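# Encircle two cubes and two parallels with rope

## Task

Arrange the rope flat on the table as a loop, either fully closed or open by at most about one finger's width, so that both aluminium cubes and both steel parallels lie within it; the loop must stay that way without the robot holding anything in place.

## Robot and tools

Robot: two six-joint arms with parallel grippers, named left_arm and right_arm. The names are labels, not image sides. They face each other across the table; left_arm's base sits at (-0.101, +0.504, +0.136) m and right_arm's at (-0.067, -0.445, +0.132) m.

Scene frame: origin at the table centre, +z up, table surface at z = +0.020 m, left_arm on the +y side. Result poses use this frame: end_effector_position (m) is the point between the finger pads, roughly 3 to 4 cm short of the fingertips, plus end_effector_quat_wxyz and velocities. Fingers extend along the gripper's +x axis and close along its y axis. Reported hand positions can be slightly wrong, more so at long reach.

Joint order: every 14-number row, and every per-joint list in results, goes: left_arm shoulder, wrist roll, wrist pitch, wrist yaw, elbow, waist, opening; then the same seven for right_arm. Trust this order only. Stated ranges (rad): shoulder 0.000 to 3.142, wrist roll -3.142 to 3.142, wrist pitch -1.571 to 1.571, wrist yaw -1.571 to 1.571, elbow 0.000 to 2.356, waist -3.054 to 3.054. Real ends may differ by up to 0.010 rad.

Row scaling: all 14 numbers lie in [-1, 1]. The six joint numbers per arm are offsets, not poses. A value of 1.0 equals 0.9615 rad for shoulder, elbow and waist, 1.713 rad for wrist pitch, 1.767 rad for wrist yaw, 1.728 rad for wrist roll. The opening number is absolute: +1 fully open (0.088 m pad gap), about -0.80 where empty fingers touch; going below that changes nothing. Closing fully from open needs at least about 0.5 s.

execute_actions(actions): a list of actions; each action is a list of up to 15 rows, each row held for one 1/30 s step. If fewer than 15 rows are given, the last one repeats to fill the action. Joint offsets in every row are measured from the angles at the start of that action, not from the previous row; for the first action of a call, that means the last reported angles. An empty list just returns state and images. An action asking any joint to go more than 0.010 rad beyond its range is rejected for both arms; a malformed action, or a bad first action, rejects the whole call. Joints asked beyond their true end stop there, and the result may print "joint sent to its limit".

move(target, speed, blocking): target is one 14-number row as above; its offsets are taken from the "Joint positions" of the latest result that shows them. All joints progress together, so the hand follows a curve. speed (rad/s, 0.01 to 2, default 0.5) caps the joint with the longest path. Paths take between 0.5 and 10 s and ignore obstacles and the other arm. A "move:" line reports how it ended (done, off_target, moving, held, fault), limits=held or limits=none, and each arm's joint furthest from its target. With blocking=false the result comes after 0.5 s; then use wait or stop before sending new rows or moves.

wait(seconds): 0 to 10, lets the scene run with commands held. stop(): brakes a running move; fingers keep moving. zoom_image(camera, region): camera is cam_low, cam_left_wrist or cam_right_wrist (504x504 images); region [x0, y0, x1, y1] in pixels from the top-left, at most 504 by 504. read_manual(section): licence texts only. finished_scene(scene): ends the current scene, given its number; irreversible, so only call it when the rope loop is finished and stable.

Motion limits: each joint's command is kept within a set lead of its measured angle (about 0.21 rad for the big joints, 0.213 wrist pitch, 0.267 wrist yaw, 0.228 wrist roll), and if targets would put the hand more than 70 mm from where it is, all are pulled back. Big changes therefore span several actions; "Joint targets" shows what is being chased now. Friction can leave joints short, especially at long reach, so check positions after each motion. "joint command not followed" means a clearance check altered some joint targets.

Gripping: grip_measured shows finger opening on the command scale; Joint positions shows it in metres. To hold something, command about 0.07 below grip_measured; smaller margins grip more gently. Squeezing hard parts makes readings up to about 0.061 narrower than the real gap. Very thin items (under about 3 mm) get less force.

Results also give joint torques and external torque estimates (same joint order, gripper excluded), useful for spotting contact, though noisy and offset by friction.

Avoid: knocking or dropping anything off the table (fails the task); hard collisions between arms; fast impacts or pressing far past contact, since faster moves and deeper targets hit harder. Load limits (N m): waist 17.4, shoulder 21.6, elbow 21.5, wrist pitch 5.67, wrist yaw 5.65, wrist roll 5.3, counting any held weight; reaching one freezes that arm for 10 s. Holding loads for long heats motors; a MOTOR HOT line warns from 50 °C and an over-temperature fault can stop or power down an arm. Loose objects may occasionally get nudged by outside pushes.

Each tool is called after "Emit:" by a JSON object that holds its "api" and its "payload".

## Session

Emit:
{"api": "execute_actions", "payload": {"actions": []}}

Scene clock: 0.00 s.
left_arm: end_effector_position=(+0.1457, +0.1154, +0.4079) grip_measured=+0.990 end_effector_quat_wxyz=(+0.975, -0.131, +0.057, -0.170) end_effector_velocity=(-0.001, +0.002, -0.006) end_effector_angular_velocity=(+0.042, +0.008, +0.004) | right_arm: end_effector_position=(+0.2081, -0.3092, +0.2579) grip_measured=+1.000 end_effector_quat_wxyz=(+0.372, +0.819, +0.396, -0.183) end_effector_velocity=(-0.004, +0.001, -0.004) end_effector_angular_velocity=(+0.012, +0.024, +0.010)
Joint names: [shoulder, wrist roll, wrist pitch, wrist yaw, elbow, waist]
Joint positions: left_arm=[ 1.665 -0.365  0.443 -0.906  1.113  0.326  0.088] | right_arm=[ 1.095  2.291 -0.106 -0.303  0.529 -1.214  0.088]
Joint velocities: left_arm=[-0.002  0.007 -0.037 -0.007 -0.002 -0.002 -0.   ] | right_arm=[ 0.002  0.007 -0.007 -0.022 -0.007 -0.002  0.   ]
Joint torques (N m, as the arm reports them, + toward a larger angle): no reading
External joint torques (N m, as the arm's controller estimates them; a push from outside toward a larger angle lowers the number): no reading
Heat: left arm: hottest shoulder 26 °C (+0.0 °C/min); right arm: hottest wrist yaw 26 °C (+0.0 °C/min).
Joint targets: left_arm=[1.665 -0.365 0.443 -0.906 1.113 0.326] | right_arm=[1.095 2.291 -0.106 -0.303 0.529 -1.214]

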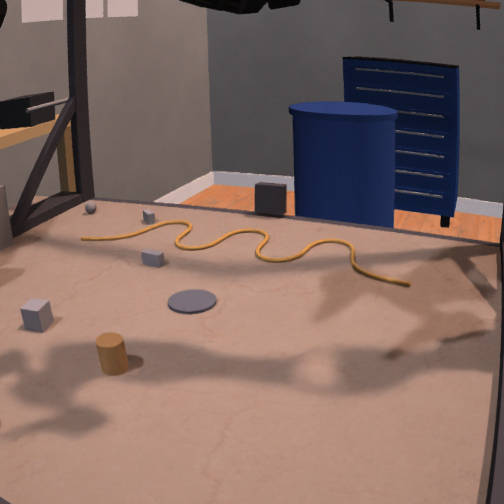

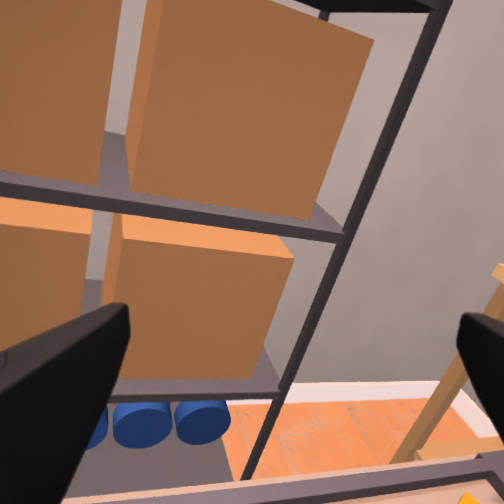

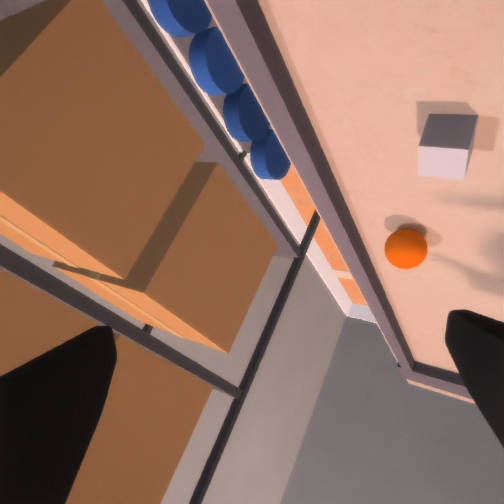

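Emit:
{"api": "move", "payload": {"target": [-0.38,0.211,-0.971,0.513,0.194,-0.339,1,0.213,-1,-0.65,0.171,0.802,0.85,1], "speed": 1.0}}

Emit:
{"api": "move", "payload": {"target": [0,0,0,0,0,-0.5,1,0,-0.326,0,0,0,0,1], "speed": 1.0}}

Emit:
{"api": "move", "payload": {"target": [0,0,0,0,0,1,1,0,0,0,0,0,0.85,1], "speed": 1.0}}

Scene clock: 9.80 s.
left_arm: end_effector_position=(-0.1057, +0.2346, +0.3443) grip_measured=+0.991 end_effector_quat_wxyz=(+0.574, +0.411, +0.408, -0.579) end_effector_velocity=(+0.001, +0.005, -0.002) end_effector_angular_velocity=(+0.022, -0.005, +0.007) | right_arm: end_effector_position=(+0.0477, -0.2031, +0.3439) grip_measured=+1.000 end_effector_quat_wxyz=(+0.750, -0.099, +0.588, +0.286) end_effector_velocity=(-0.001, -0.001, +0.001) end_effector_angular_velocity=(+0.002, +0.010, -0.007)
Joint names: [shoulder, wrist roll, wrist pitch, wrist yaw, elbow, waist]
Joint positions: left_arm=[ 1.307 -0.008 -1.218 -0.002  1.289  0.003  0.088] | right_arm=[ 1.292  0.566 -1.216 -0.005  1.288 -0.4    0.088]
Joint velocities: left_arm=[-0.002 -0.007 -0.022 -0.007 -0.002 -0.002 -0.   ] | right_arm=[-0.002  0.007 -0.007 -0.007  0.002 -0.002  0.   ]
Joint torques (N m, as the arm reports them, + toward a larger angle): left_arm=[-4.44  0.27  0.55  0.08  6.07 -0.24] | right_arm=[-4.04 -0.11  0.62  0.15  8.88  0.3 ]
External joint torques (N m, as the arm's controller estimates them; a push from outside toward a larger angle lowers the number): left_arm=[-0.17  0.26 -0.35  0.09 -0.19 -0.24] | right_arm=[ 0.13 -0.1  -0.33  0.13  2.52  0.3 ]
Heat: left arm: hottest shoulder 28 °C (+12.2 °C/min); right arm: hottest elbow 27 °C (+6.1 °C/min).
Joint targets: left_arm=[1.300 -0.000 -1.220 0.001 1.300 0.000] | right_arm=[1.300 0.563 -1.219 -0.001 1.300 -0.397]
move: off_target (right_arm); limits=none; left_arm: farthest joint: the elbow, 0.010 radians from its target (0.186 radians at the start); right_arm: farthest joint: the elbow, 0.012 radians from its target (0.772 radians at the start)

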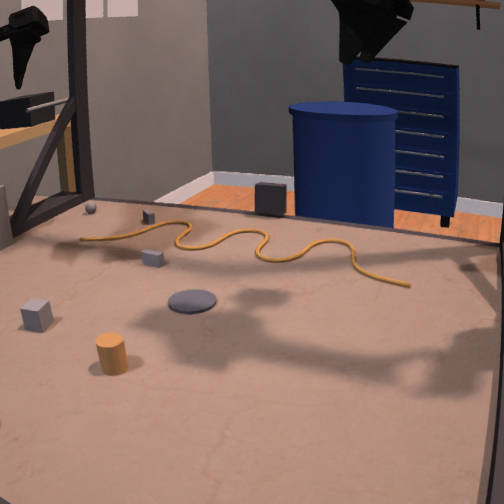

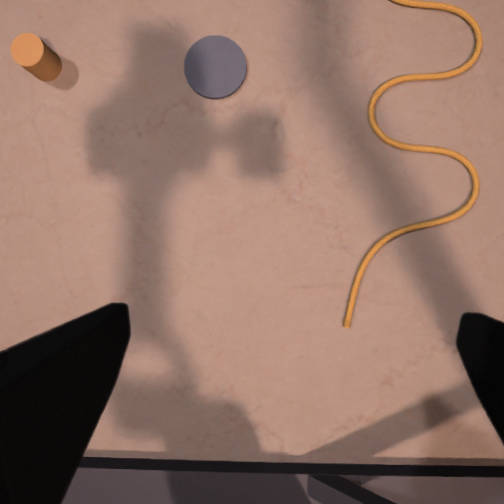

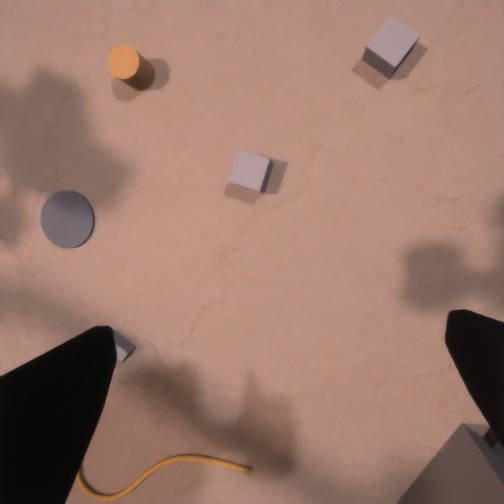

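Scene clock: 11.13 s.
left_arm: end_effector_position=(-0.2290, +0.2667, +0.3443) grip_measured=+0.991 end_effector_quat_wxyz=(+0.420, +0.496, +0.299, -0.699) end_effector_velocity=(+0.001, -0.002, +0.000) end_effector_angular_velocity=(-0.009, -0.000, +0.012) | right_arm: end_effector_position=(+0.0477, -0.2031, +0.3439) grip_measured=+1.000 end_effector_quat_wxyz=(+0.693, -0.302, +0.486, +0.438) end_effector_velocity=(-0.002, -0.002, +0.000) end_effector_angular_velocity=(-0.002, +0.000, +0.021)
Joint names: [shoulder, wrist roll, wrist pitch, wrist yaw, elbow, waist]
Joint positions: left_arm=[ 1.307 -0.008 -1.218 -0.002  1.289 -0.476  0.088] | right_arm=[ 1.292  0.006 -1.216 -0.005  1.288 -0.4    0.088]
Joint velocities: left_arm=[-0.002 -0.007  0.007 -0.007 -0.002  0.002 -0.   ] | right_arm=[-0.007 -0.022 -0.007 -0.007 -0.002 -0.002  0.   ]
Joint torques (N m, as the arm reports them, + toward a larger angle): left_arm=[-3.64  0.01  0.67 -0.02  4.92 -0.19] | right_arm=[-5.06 -0.1   0.8  -0.01  7.32  0.06]
External joint torques (N m, as the arm's controller estimates them; a push from outside toward a larger angle lowers the number): left_arm=[ 0.62  0.01 -0.27 -0.01 -1.39 -0.21] | right_arm=[-0.82 -0.11 -0.13  0.    0.97  0.06]
Heat: left arm: hottest shoulder 28 °C (+10.8 °C/min); right arm: hottest elbow 27 °C (+5.4 °C/min).
Joint targets: left_arm=[1.307 -0.008 -1.218 -0.002 1.289 -0.478] | right_arm=[1.292 0.003 -1.216 -0.005 1.288 -0.400]
move: done; limits=none; left_arm: farthest joint: the waist, 0.002 radians from its target (0.480 radians at the start); right_arm: farthest joint: the wrist roll, 0.003 radians from its target (0.563 radians at the start)

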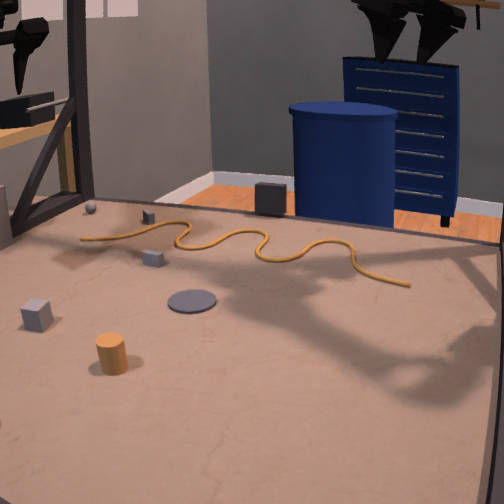

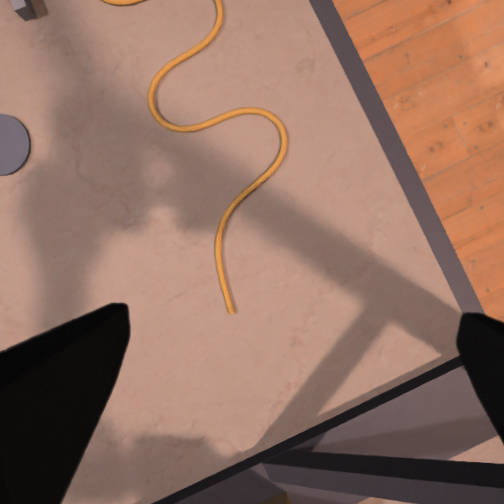

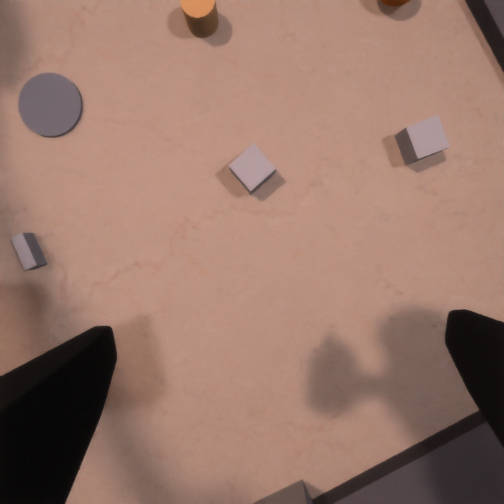

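Scene clock: 12.83 s.
left_arm: end_effector_position=(+0.0192, +0.2632, +0.3443) grip_measured=+0.991 end_effector_quat_wxyz=(+0.695, +0.302, +0.494, -0.426) end_effector_velocity=(-0.001, +0.002, -0.001) end_effector_angular_velocity=(+0.002, +0.012, +0.007) | right_arm: end_effector_position=(-0.1641, -0.1955, +0.3439) grip_measured=+1.000 end_effector_quat_wxyz=(+0.463, -0.470, +0.327, +0.676) end_effector_velocity=(-0.001, -0.003, -0.001) end_effector_angular_velocity=(-0.008, +0.001, +0.012)
Joint names: [shoulder, wrist roll, wrist pitch, wrist yaw, elbow, waist]
Joint positions: left_arm=[ 1.307 -0.008 -1.218 -0.002  1.289  0.483  0.088] | right_arm=[ 1.292  0.006 -1.216 -0.005  1.288  0.414  0.088]
Joint velocities: left_arm=[-0.002 -0.007 -0.007  0.007 -0.002  0.002 -0.   ] | right_arm=[-0.002 -0.007 -0.007 -0.007 -0.002  0.002  0.   ]
Joint torques (N m, as the arm reports them, + toward a larger angle): left_arm=[-3.63  0.01  0.67  0.01  4.92  0.33] | right_arm=[-5.05 -0.01  0.81 -0.02  7.32  0.24]
External joint torques (N m, as the arm's controller estimates them; a push from outside toward a larger angle lowers the number): left_arm=[ 0.63  0.01 -0.25  0.02 -1.36  0.34] | right_arm=[-0.9  -0.01 -0.13  0.    1.01  0.24]
Heat: left arm: hottest shoulder 28 °C (+9.4 °C/min); right arm: hottest elbow 27 °C (+4.7 °C/min).
Joint targets: left_arm=[1.307 -0.008 -1.218 -0.002 1.289 0.486] | right_arm=[1.292 0.006 -1.216 -0.005 1.288 0.417]
move: done; limits=none; left_arm: farthest joint: the waist, 0.002 radians from its target (0.961 radians at the start); right_arm: farthest joint: the waist, 0.003 radians from its target (0.817 radians at the start)

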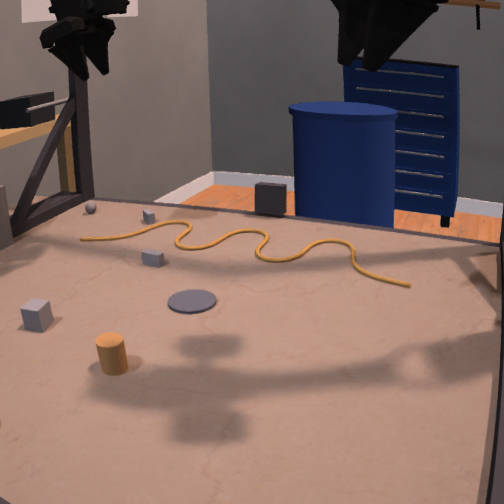

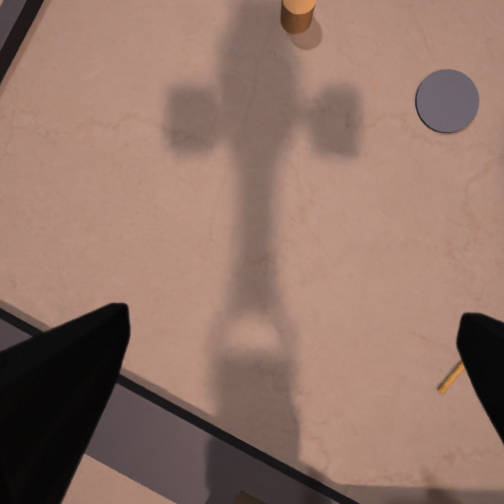

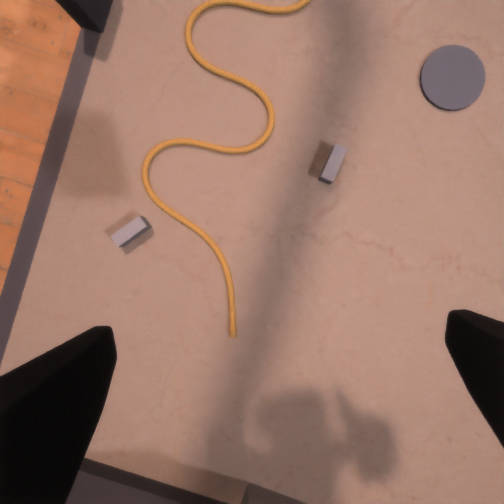

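Emit:
{"api": "move", "payload": {"target": [0.392,-0.065,0.284,0,-0.463,-0.86,0.2,0.359,0.118,0.285,0,-0.515,0.217,0.2], "speed": 0.9}}

Scene clock: 27.60 s.
left_arm: end_effector_position=(-0.1939, +0.2575, +0.1465) grip_measured=+0.204 end_effector_quat_wxyz=(+0.439, +0.552, +0.430, -0.564) end_effector_velocity=(+0.000, +0.003, -0.001) end_effector_angular_velocity=(+0.009, -0.011, +0.000) | right_arm: end_effector_position=(-0.2031, -0.2358, +0.1426) grip_measured=+0.203 end_effector_quat_wxyz=(+0.401, -0.576, +0.399, +0.589) end_effector_velocity=(+0.001, -0.002, +0.000) end_effector_angular_velocity=(-0.010, +0.002, +0.005)
Joint names: [shoulder, wrist roll, wrist pitch, wrist yaw, elbow, waist]
Joint positions: left_arm=[ 1.673 -0.112 -0.733 -0.002  0.855 -0.341  0.049] | right_arm=[ 1.627  0.207 -0.731 -0.005  0.805  0.62   0.049]
Joint velocities: left_arm=[ 0.002 -0.007 -0.007 -0.007 -0.002 -0.007 -0.   ] | right_arm=[-0.002 -0.007 -0.007 -0.007 -0.002 -0.002 -0.   ]
Joint torques (N m, as the arm reports them, + toward a larger angle): left_arm=[-3.92 -0.26  0.28 -0.03  2.6  -0.27] | right_arm=[-5.29  0.09  0.41  0.    4.01  0.32]
External joint torques (N m, as the arm's controller estimates them; a push from outside toward a larger angle lowers the number): left_arm=[ 1.87 -0.26 -0.09 -0.01 -2.39 -0.28] | right_arm=[ 0.2   0.09  0.04  0.   -1.04  0.34]
Heat: left arm: hottest shoulder 28 °C (+4.3 °C/min); right arm: hottest elbow 29 °C (+6.5 °C/min).
Joint targets: left_arm=[1.684 -0.120 -0.731 -0.003 0.844 -0.344] | right_arm=[1.637 0.209 -0.728 -0.005 0.793 0.623]
move: off_target (left_arm, right_arm); limits=none; left_arm: farthest joint: the elbow, 0.012 radians from its target (0.445 radians at the start); right_arm: farthest joint: the elbow, 0.012 radians from its target (0.496 radians at the start)

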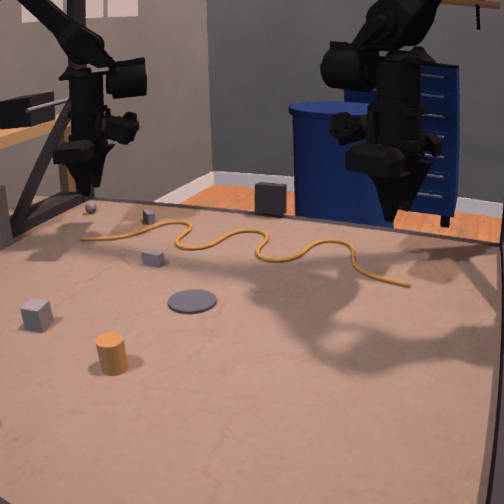

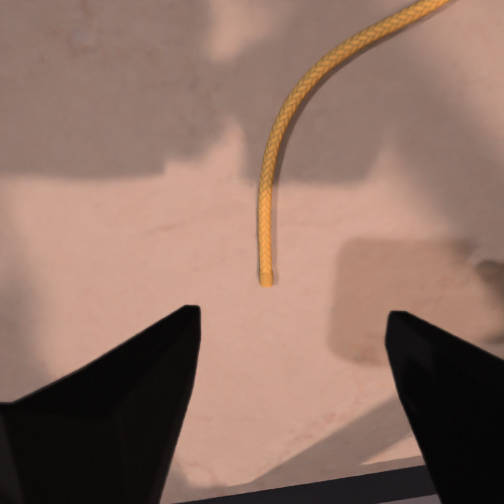

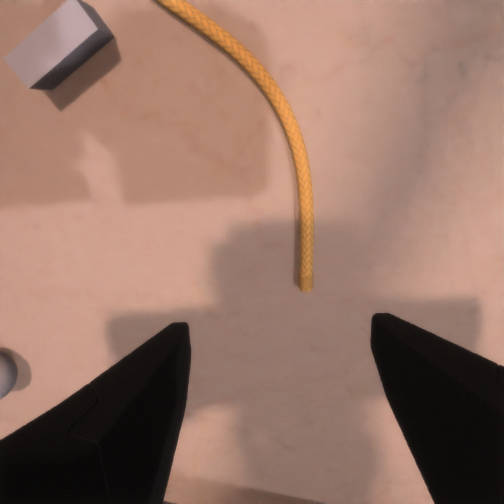

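Emit:
{"api": "move", "payload": {"target": [0.272,0,0.207,0,-0.136,0,0.2,0.26,-0.04,0.21,0,-0.152,-0.073,0.2], "speed": 0.4}}

Scene clock: 32.50 s.
left_arm: end_effector_position=(-0.1924, +0.2618, +0.0642) grip_measured=+0.204 end_effector_quat_wxyz=(+0.435, +0.558, +0.433, -0.558) end_effector_velocity=(+0.001, +0.001, -0.000) end_effector_angular_velocity=(-0.005, -0.006, +0.020) | right_arm: end_effector_position=(-0.1850, -0.2339, +0.0638) grip_measured=+0.203 end_effector_quat_wxyz=(+0.399, -0.582, +0.402, +0.583) end_effector_velocity=(+0.002, -0.001, -0.002) end_effector_angular_velocity=(+0.001, -0.008, +0.005)
Joint names: [shoulder, wrist roll, wrist pitch, wrist yaw, elbow, waist]
Joint positions: left_arm=[ 1.924 -0.113 -0.38  -0.002  0.734 -0.341  0.049] | right_arm=[ 1.866  0.14  -0.374 -0.005  0.668  0.553  0.049]
Joint velocities: left_arm=[-0.002 -0.022  0.007 -0.007 -0.007 -0.002  0.   ] | right_arm=[ 0.002 -0.007  0.007  0.007 -0.007 -0.002 -0.   ]
Joint torques (N m, as the arm reports them, + toward a larger angle): left_arm=[-4.26  0.01  0.24 -0.02  1.6   0.06] | right_arm=[-5.75 -0.1   0.35 -0.01  2.54 -0.19]
External joint torques (N m, as the arm's controller estimates them; a push from outside toward a larger angle lowers the number): left_arm=[ 2.06  0.01 -0.12  0.   -2.06  0.08] | right_arm=[ 0.1  -0.1   0.01 -0.01 -1.02 -0.18]
Heat: left arm: hottest shoulder 29 °C (+5.5 °C/min); right arm: hottest elbow 28 °C (+3.7 °C/min).
Joint targets: left_arm=[1.935 -0.113 -0.378 -0.002 0.725 -0.341] | right_arm=[1.877 0.138 -0.371 -0.005 0.659 0.550]
move: off_target (left_arm, right_arm); limits=none; left_arm: farthest joint: the shoulder, 0.011 radians from its target (0.261 radians at the start); right_arm: farthest joint: the shoulder, 0.011 radians from its target (0.250 radians at the start)

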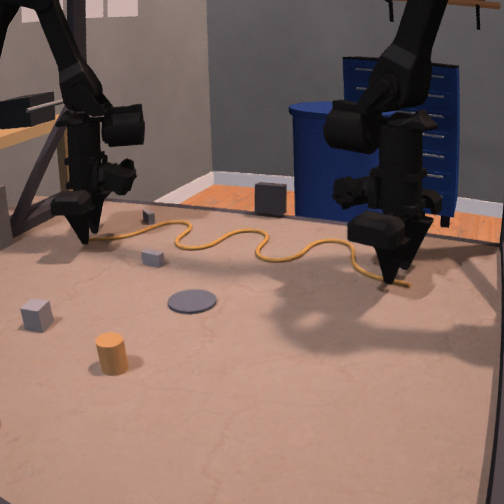

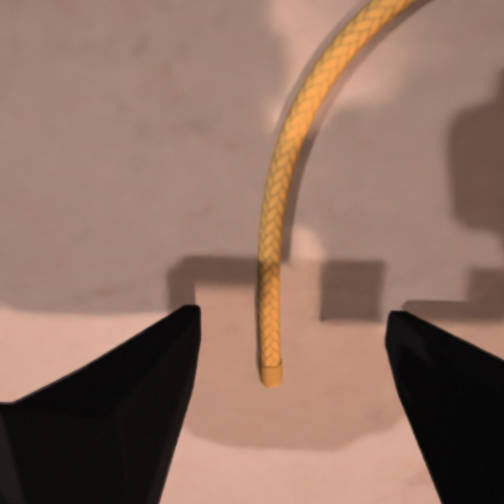

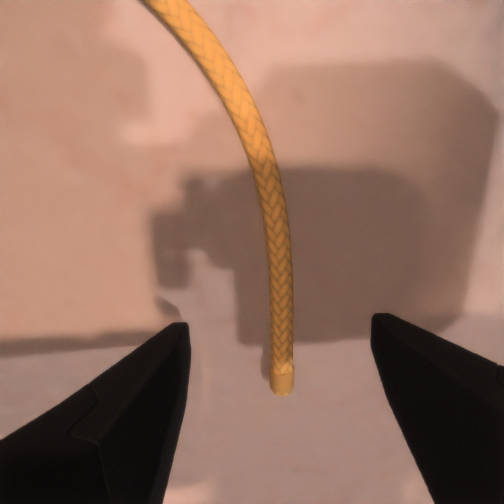

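Lower 7 mm more (shoulder only, shifts tips slightly back; compensate with pitch), then close.

Emit:
{"api": "execute_actions", "payload": {"actions": [[[0.042,0,0.025,0,0,0,0.2,0.044,0,0.03,0,0,0,0.2]],[[0,0,0,0,0,0,-0.9,0,0,0,0,0,0,-0.9]]]}}

Scene clock: 35.57 s.
left_arm: end_effector_position=(-0.1937, +0.2584, +0.0572) grip_measured=-0.752 end_effector_quat_wxyz=(+0.437, +0.555, +0.431, -0.561) end_effector_velocity=(+0.000, -0.001, +0.000) end_effector_angular_velocity=(-0.009, -0.004, +0.005) | right_arm: end_effector_position=(-0.1870, -0.2290, +0.0599) grip_measured=-0.726 end_effector_quat_wxyz=(+0.403, -0.576, +0.398, +0.589) end_effector_velocity=(+0.001, -0.002, +0.000) end_effector_angular_velocity=(-0.010, +0.003, +0.005)
Joint names: [shoulder, wrist roll, wrist pitch, wrist yaw, elbow, waist]
Joint positions: left_arm=[ 1.953 -0.113 -0.339 -0.002  0.734 -0.341  0.002] | right_arm=[ 1.884  0.14  -0.336 -0.001  0.668  0.552  0.003]
Joint velocities: left_arm=[-0.002 -0.007  0.007 -0.007 -0.002 -0.002 -0.   ] | right_arm=[-0.002 -0.007 -0.007 -0.007 -0.002 -0.002 -0.   ]
Joint torques (N m, as the arm reports them, + toward a larger angle): left_arm=[-5.72  0.    0.2  -0.02  2.45  0.03] | right_arm=[-6.68 -0.01  0.17 -0.11  3.83  0.08]
External joint torques (N m, as the arm's controller estimates them; a push from outside toward a larger angle lowers the number): left_arm=[ 0.68  0.   -0.18  0.   -1.11  0.04] | right_arm=[-0.72 -0.01 -0.2  -0.11  0.28  0.08]
External joint torques at the end of the 1st action: left_arm=[ 2.06  0.01 -0.1   0.   -1.05  0.06] | right_arm=[ 1.63 -0.01  0.84 -0.03  0.36  0.02]
Heat: left arm: hottest shoulder 29 °C (+5.1 °C/min); right arm: hottest elbow 28 °C (+3.4 °C/min).
Joint targets: left_arm=[1.953 -0.113 -0.339 -0.002 0.734 -0.341] | right_arm=[1.887 0.140 -0.337 -0.004 0.668 0.553]

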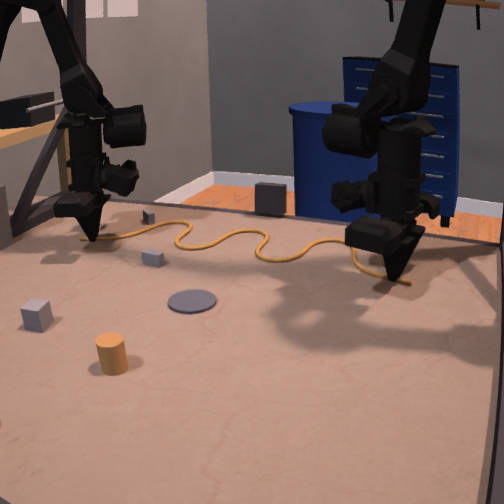

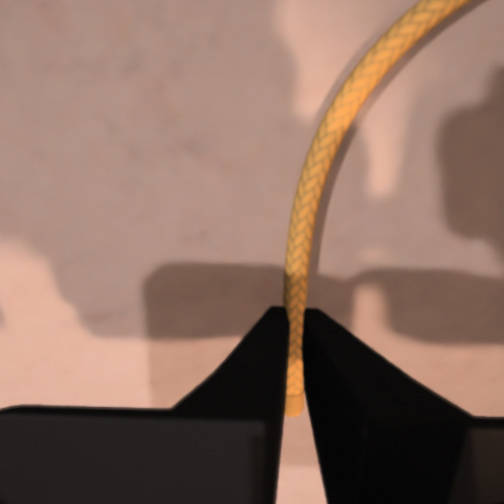

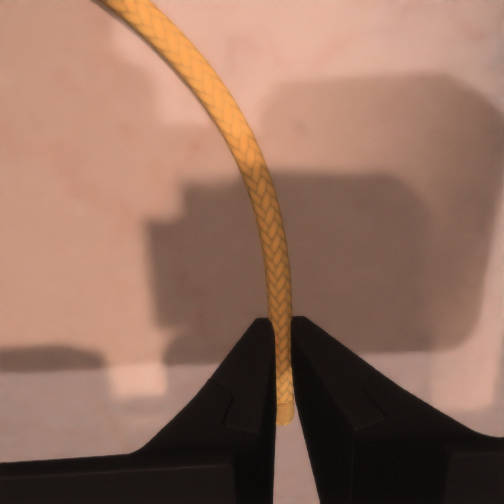

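Emit:
{"api": "move", "payload": {"target": [-0.08,0,-0.04,0,0,0,-0.9,-0.08,0,-0.04,0,0,0,-0.9]}}

Emit:
{"api": "move", "payload": {"target": [0,1,0,0,0,0.67,-0.9,0,-1,0,0,0,-0.7,-0.9], "speed": 0.8}}

Scene clock: 40.53 s.
left_arm: end_effector_position=(-0.1927, +0.2608, +0.0735) grip_measured=-0.752 end_effector_quat_wxyz=(+0.438, +0.554, +0.431, -0.562) end_effector_velocity=(+0.000, +0.006, +0.000) end_effector_angular_velocity=(+0.023, -0.001, -0.010) | right_arm: end_effector_position=(-0.1857, -0.2313, +0.0754) grip_measured=-0.726 end_effector_quat_wxyz=(+0.404, -0.575, +0.397, +0.590) end_effector_velocity=(-0.000, -0.003, +0.000) end_effector_angular_velocity=(-0.010, +0.002, +0.025)
Joint names: [shoulder, wrist roll, wrist pitch, wrist yaw, elbow, waist]
Joint positions: left_arm=[ 1.885 -0.113 -0.406 -0.002  0.734 -0.341  0.002] | right_arm=[ 1.814  0.14  -0.401 -0.001  0.668  0.552  0.003]
Joint velocities: left_arm=[-0.002  0.007 -0.022  0.007 -0.002 -0.002  0.   ] | right_arm=[-0.002 -0.022 -0.007 -0.007 -0.002  0.002 -0.   ]
Joint torques (N m, as the arm reports them, + toward a larger angle): left_arm=[-6.57  0.01  0.07 -0.02  2.75  0.02] | right_arm=[-7.63 -0.01  0.1   0.    4.18  0.05]
External joint torques (N m, as the arm's controller estimates them; a push from outside toward a larger angle lowers the number): left_arm=[-0.39  0.01 -0.29  0.   -1.03  0.02] | right_arm=[-1.88 -0.01 -0.3   0.    0.28  0.03]
Heat: left arm: hottest shoulder 29 °C (+4.4 °C/min); right arm: hottest elbow 28 °C (+3.0 °C/min).
Joint targets: left_arm=[1.876 -0.113 -0.407 -0.002 0.734 -0.341] | right_arm=[1.807 0.140 -0.404 -0.001 0.668 0.552]
move: done; limits=none; left_arm: farthest joint: the shoulder, 0.009 radians from its target (0.077 radians at the start); right_arm: farthest joint: the shoulder, 0.007 radians from its target (0.077 radians at the start)

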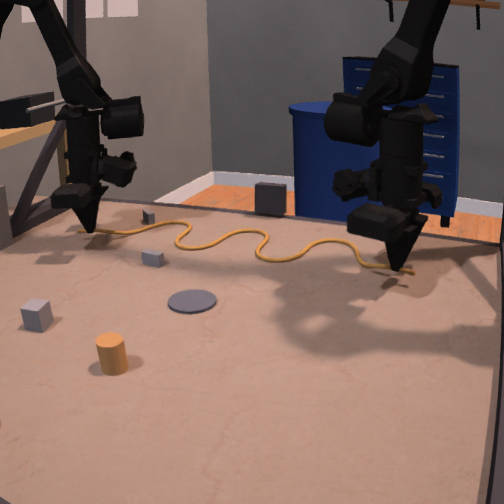

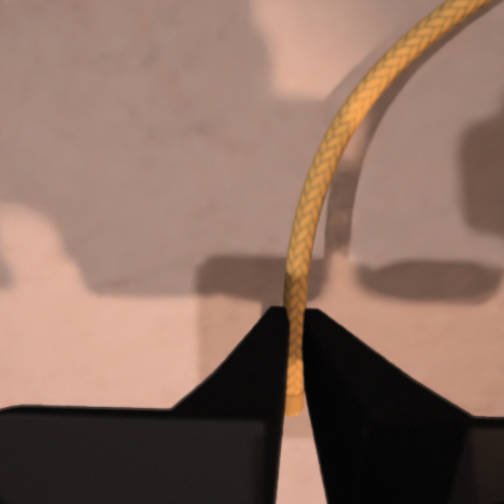

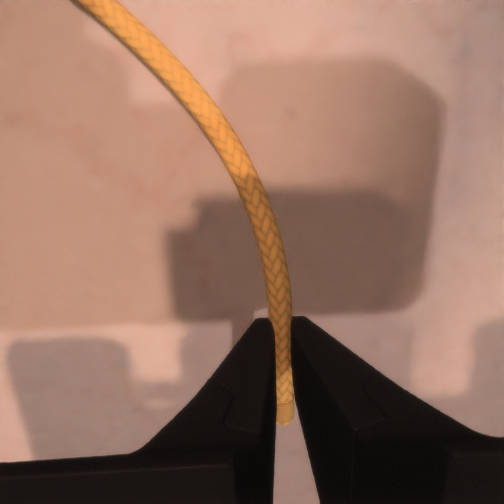

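Scene clock: 43.40 s.
left_arm: end_effector_position=(-0.0293, +0.2545, +0.0735) grip_measured=-0.752 end_effector_quat_wxyz=(+0.091, +0.703, +0.081, -0.700) end_effector_velocity=(+0.002, +0.003, -0.002) end_effector_angular_velocity=(+0.008, -0.020, +0.005) | right_arm: end_effector_position=(-0.0274, -0.2038, +0.0754) grip_measured=-0.726 end_effector_quat_wxyz=(+0.061, -0.706, +0.044, +0.705) end_effector_velocity=(-0.001, -0.002, +0.000) end_effector_angular_velocity=(-0.006, +0.009, -0.010)
Joint names: [shoulder, wrist roll, wrist pitch, wrist yaw, elbow, waist]
Joint positions: left_arm=[ 1.885  1.608 -0.406 -0.002  0.734  0.3    0.002] | right_arm=[ 1.814 -1.585 -0.402 -0.001  0.668 -0.118  0.003]
Joint velocities: left_arm=[ 0.002 -0.007  0.007 -0.022 -0.007 -0.002  0.   ] | right_arm=[-0.002  0.007 -0.007 -0.007 -0.002 -0.002 -0.   ]
Joint torques (N m, as the arm reports them, + toward a larger angle): left_arm=[-5.49  0.28  0.13  0.07  2.7   0.3 ] | right_arm=[-6.69 -0.08  0.17 -0.06  4.11 -0.19]
External joint torques (N m, as the arm's controller estimates them; a push from outside toward a larger angle lowers the number): left_arm=[ 0.63  0.28 -0.19  0.01 -1.06  0.29] | right_arm=[-1.   -0.08 -0.14  0.    0.31 -0.17]
Heat: left arm: hottest shoulder 29 °C (+4.1 °C/min); right arm: hottest elbow 28 °C (+2.8 °C/min).
Joint targets: left_arm=[1.885 1.615 -0.406 -0.002 0.734 0.303] | right_arm=[1.814 -1.588 -0.402 -0.001 0.668 -0.121]
move: done; limits=none; left_arm: farthest joint: the wrist roll, 0.007 radians from its target (1.728 radians at the start); right_arm: farthest joint: the waist, 0.003 radians from its target (0.673 radians at the start)

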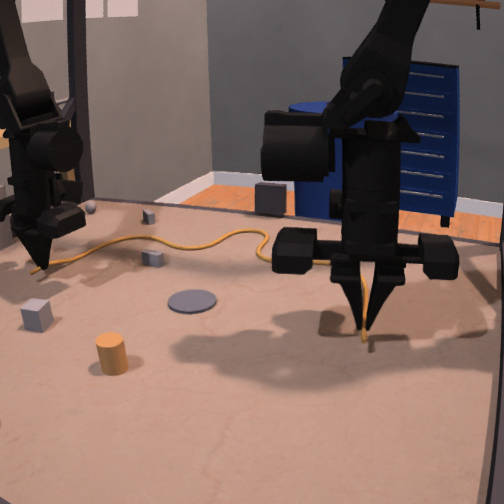

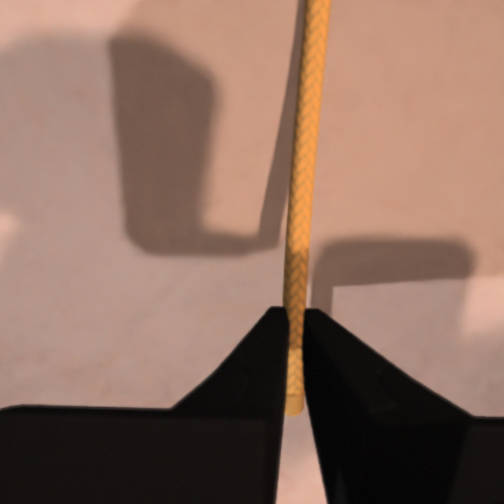

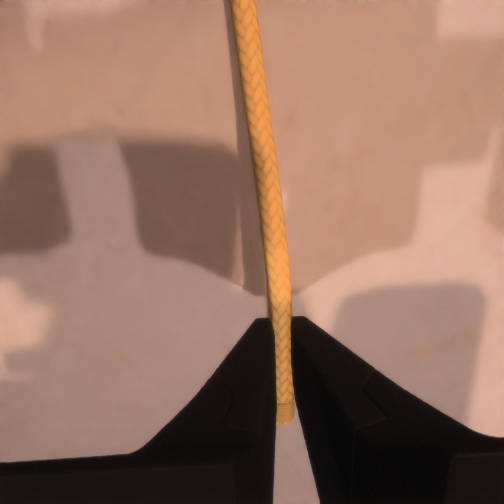

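Emit:
{"api": "move", "payload": {"target": [0.415,0.35,-0.192,0,0.75,0.05,-0.9,0,0,0,0,0,0,-0.9], "speed": 0.7}}

Emit:
{"api": "move", "payload": {"target": [0.43,0.3,-0.192,0,0.77,-0.08,-0.9,0,0,0,0,0,0,-0.9], "speed": 0.7}}

Scene clock: 49.83 s.
left_arm: end_effector_position=(+0.0282, +0.1215, +0.0852) grip_measured=-0.752 end_effector_quat_wxyz=(-0.104, +0.702, -0.113, -0.696) end_effector_velocity=(+0.001, -0.003, +0.001) end_effector_angular_velocity=(-0.009, -0.011, -0.010) | right_arm: end_effector_position=(-0.0273, -0.2038, +0.0754) grip_measured=-0.726 end_effector_quat_wxyz=(+0.061, -0.706, +0.044, +0.705) end_effector_velocity=(+0.000, -0.002, +0.000) end_effector_angular_velocity=(-0.006, +0.008, +0.000)
Joint names: [shoulder, wrist roll, wrist pitch, wrist yaw, elbow, waist]
Joint positions: left_arm=[ 2.268  2.205 -0.733 -0.002  1.446  0.346  0.002] | right_arm=[ 1.814 -1.585 -0.402 -0.001  0.668 -0.118  0.003]
Joint velocities: left_arm=[-0.002  0.007  0.007 -0.007  0.002 -0.002 -0.   ] | right_arm=[-0.002 -0.007 -0.007 -0.007 -0.002 -0.007 -0.   ]
Joint torques (N m, as the arm reports them, + toward a larger angle): left_arm=[-7.32  0.28 -0.01  0.06  4.64  0.28] | right_arm=[-6.68  0.    0.18 -0.06  4.1   0.07]
External joint torques (N m, as the arm's controller estimates them; a push from outside toward a larger angle lowers the number): left_arm=[ 2.6   0.28 -0.31  0.01 -0.34  0.26] | right_arm=[-0.95  0.   -0.14  0.    0.26  0.07]
Heat: left arm: hottest shoulder 30 °C (+4.8 °C/min); right arm: hottest elbow 28 °C (+2.4 °C/min).
Joint targets: left_arm=[2.284 2.212 -0.735 -0.002 1.455 0.348] | right_arm=[1.814 -1.585 -0.402 -0.001 0.668 -0.118]
move: off_target (left_arm); limits=none; left_arm: farthest joint: the shoulder, 0.016 radians from its target (0.399 radians at the start); right_arm: farthest joint: the waist, 0.000 radians from its target (0.000 radians at the start)

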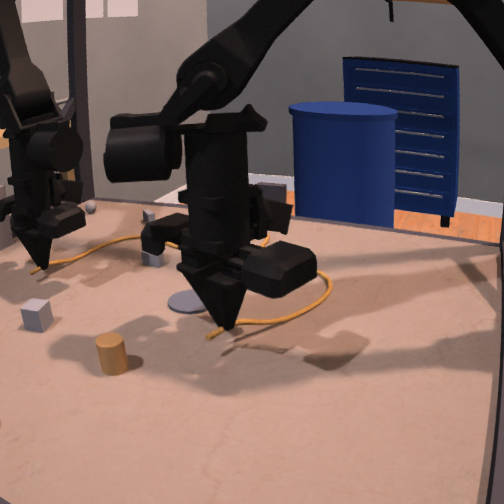

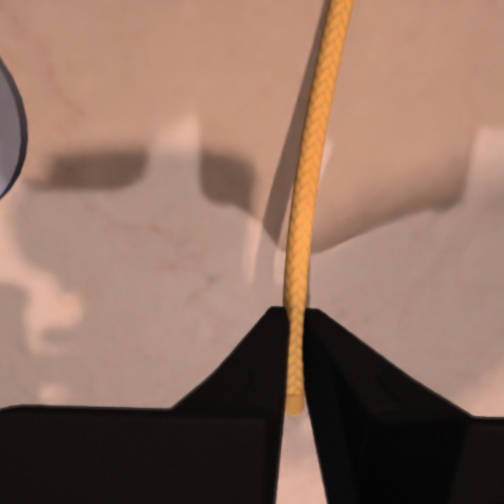

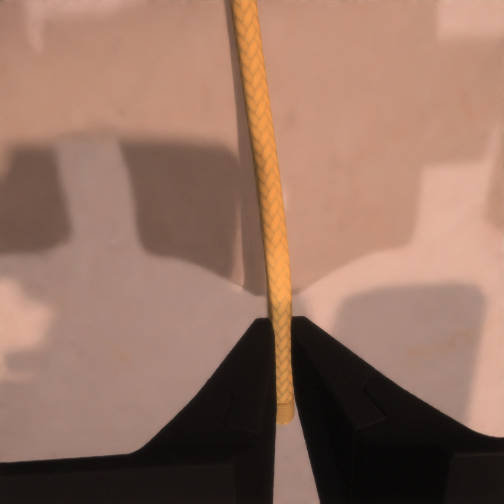

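Scene clock: 51.57 s.
left_arm: end_effector_position=(+0.0240, +0.0155, +0.0813) grip_measured=-0.752 end_effector_quat_wxyz=(-0.300, +0.643, -0.311, -0.632) end_effector_velocity=(-0.006, +0.003, -0.001) end_effector_angular_velocity=(+0.019, +0.013, -0.000) | right_arm: end_effector_position=(-0.0273, -0.2038, +0.0754) grip_measured=-0.726 end_effector_quat_wxyz=(+0.061, -0.706, +0.044, +0.705) end_effector_velocity=(-0.001, -0.005, +0.000) end_effector_angular_velocity=(-0.021, +0.010, +0.020)
Joint names: [shoulder, wrist roll, wrist pitch, wrist yaw, elbow, waist]
Joint positions: left_arm=[ 2.663  2.716 -1.06  -0.002  2.175  0.271  0.002] | right_arm=[ 1.814 -1.585 -0.402 -0.001  0.668 -0.118  0.003]
Joint velocities: left_arm=[ 0.002 -0.007 -0.022  0.007  0.002 -0.007  0.   ] | right_arm=[-0.002 -0.022 -0.022 -0.007 -0.002 -0.002 -0.   ]
Joint torques (N m, as the arm reports them, + toward a larger angle): left_arm=[-9.59  0.29 -0.04  0.04  5.38 -0.12] | right_arm=[-6.68 -0.01  0.18 -0.06  4.11  0.06]
External joint torques (N m, as the arm's controller estimates them; a push from outside toward a larger angle lowers the number): left_arm=[ 2.89  0.29 -0.31  0.   -0.26 -0.02] | right_arm=[-1.   -0.01 -0.12  0.    0.34  0.07]
Heat: left arm: hottest shoulder 30 °C (+4.7 °C/min); right arm: hottest elbow 28 °C (+2.3 °C/min).
Joint targets: left_arm=[2.682 2.723 -1.062 -0.002 2.186 0.269] | right_arm=[1.814 -1.585 -0.402 -0.001 0.668 -0.118]
move: off_target (left_arm); limits=none; left_arm: farthest joint: the shoulder, 0.018 radians from its target (0.413 radians at the start); right_arm: farthest joint: the waist, 0.000 radians from its target (0.000 radians at the start)

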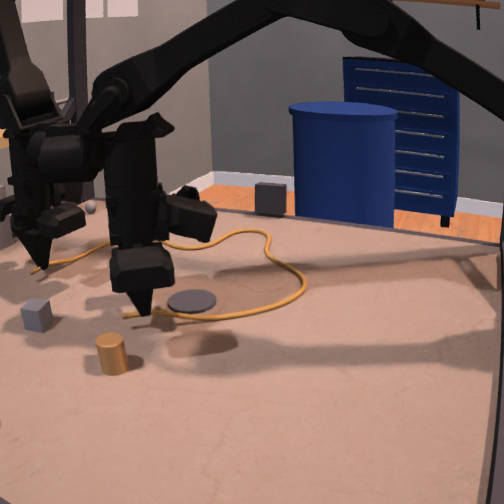

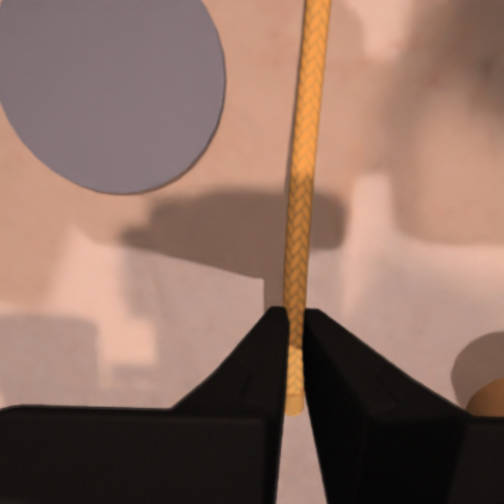

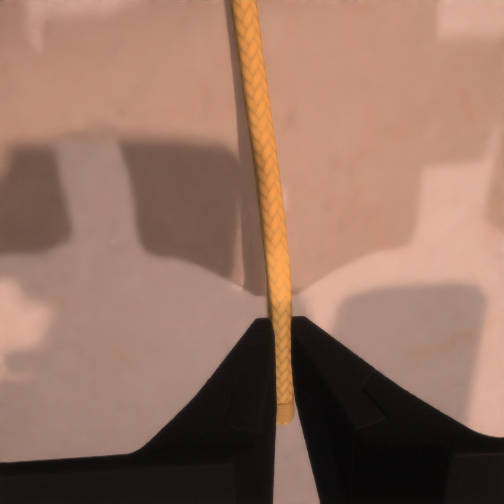

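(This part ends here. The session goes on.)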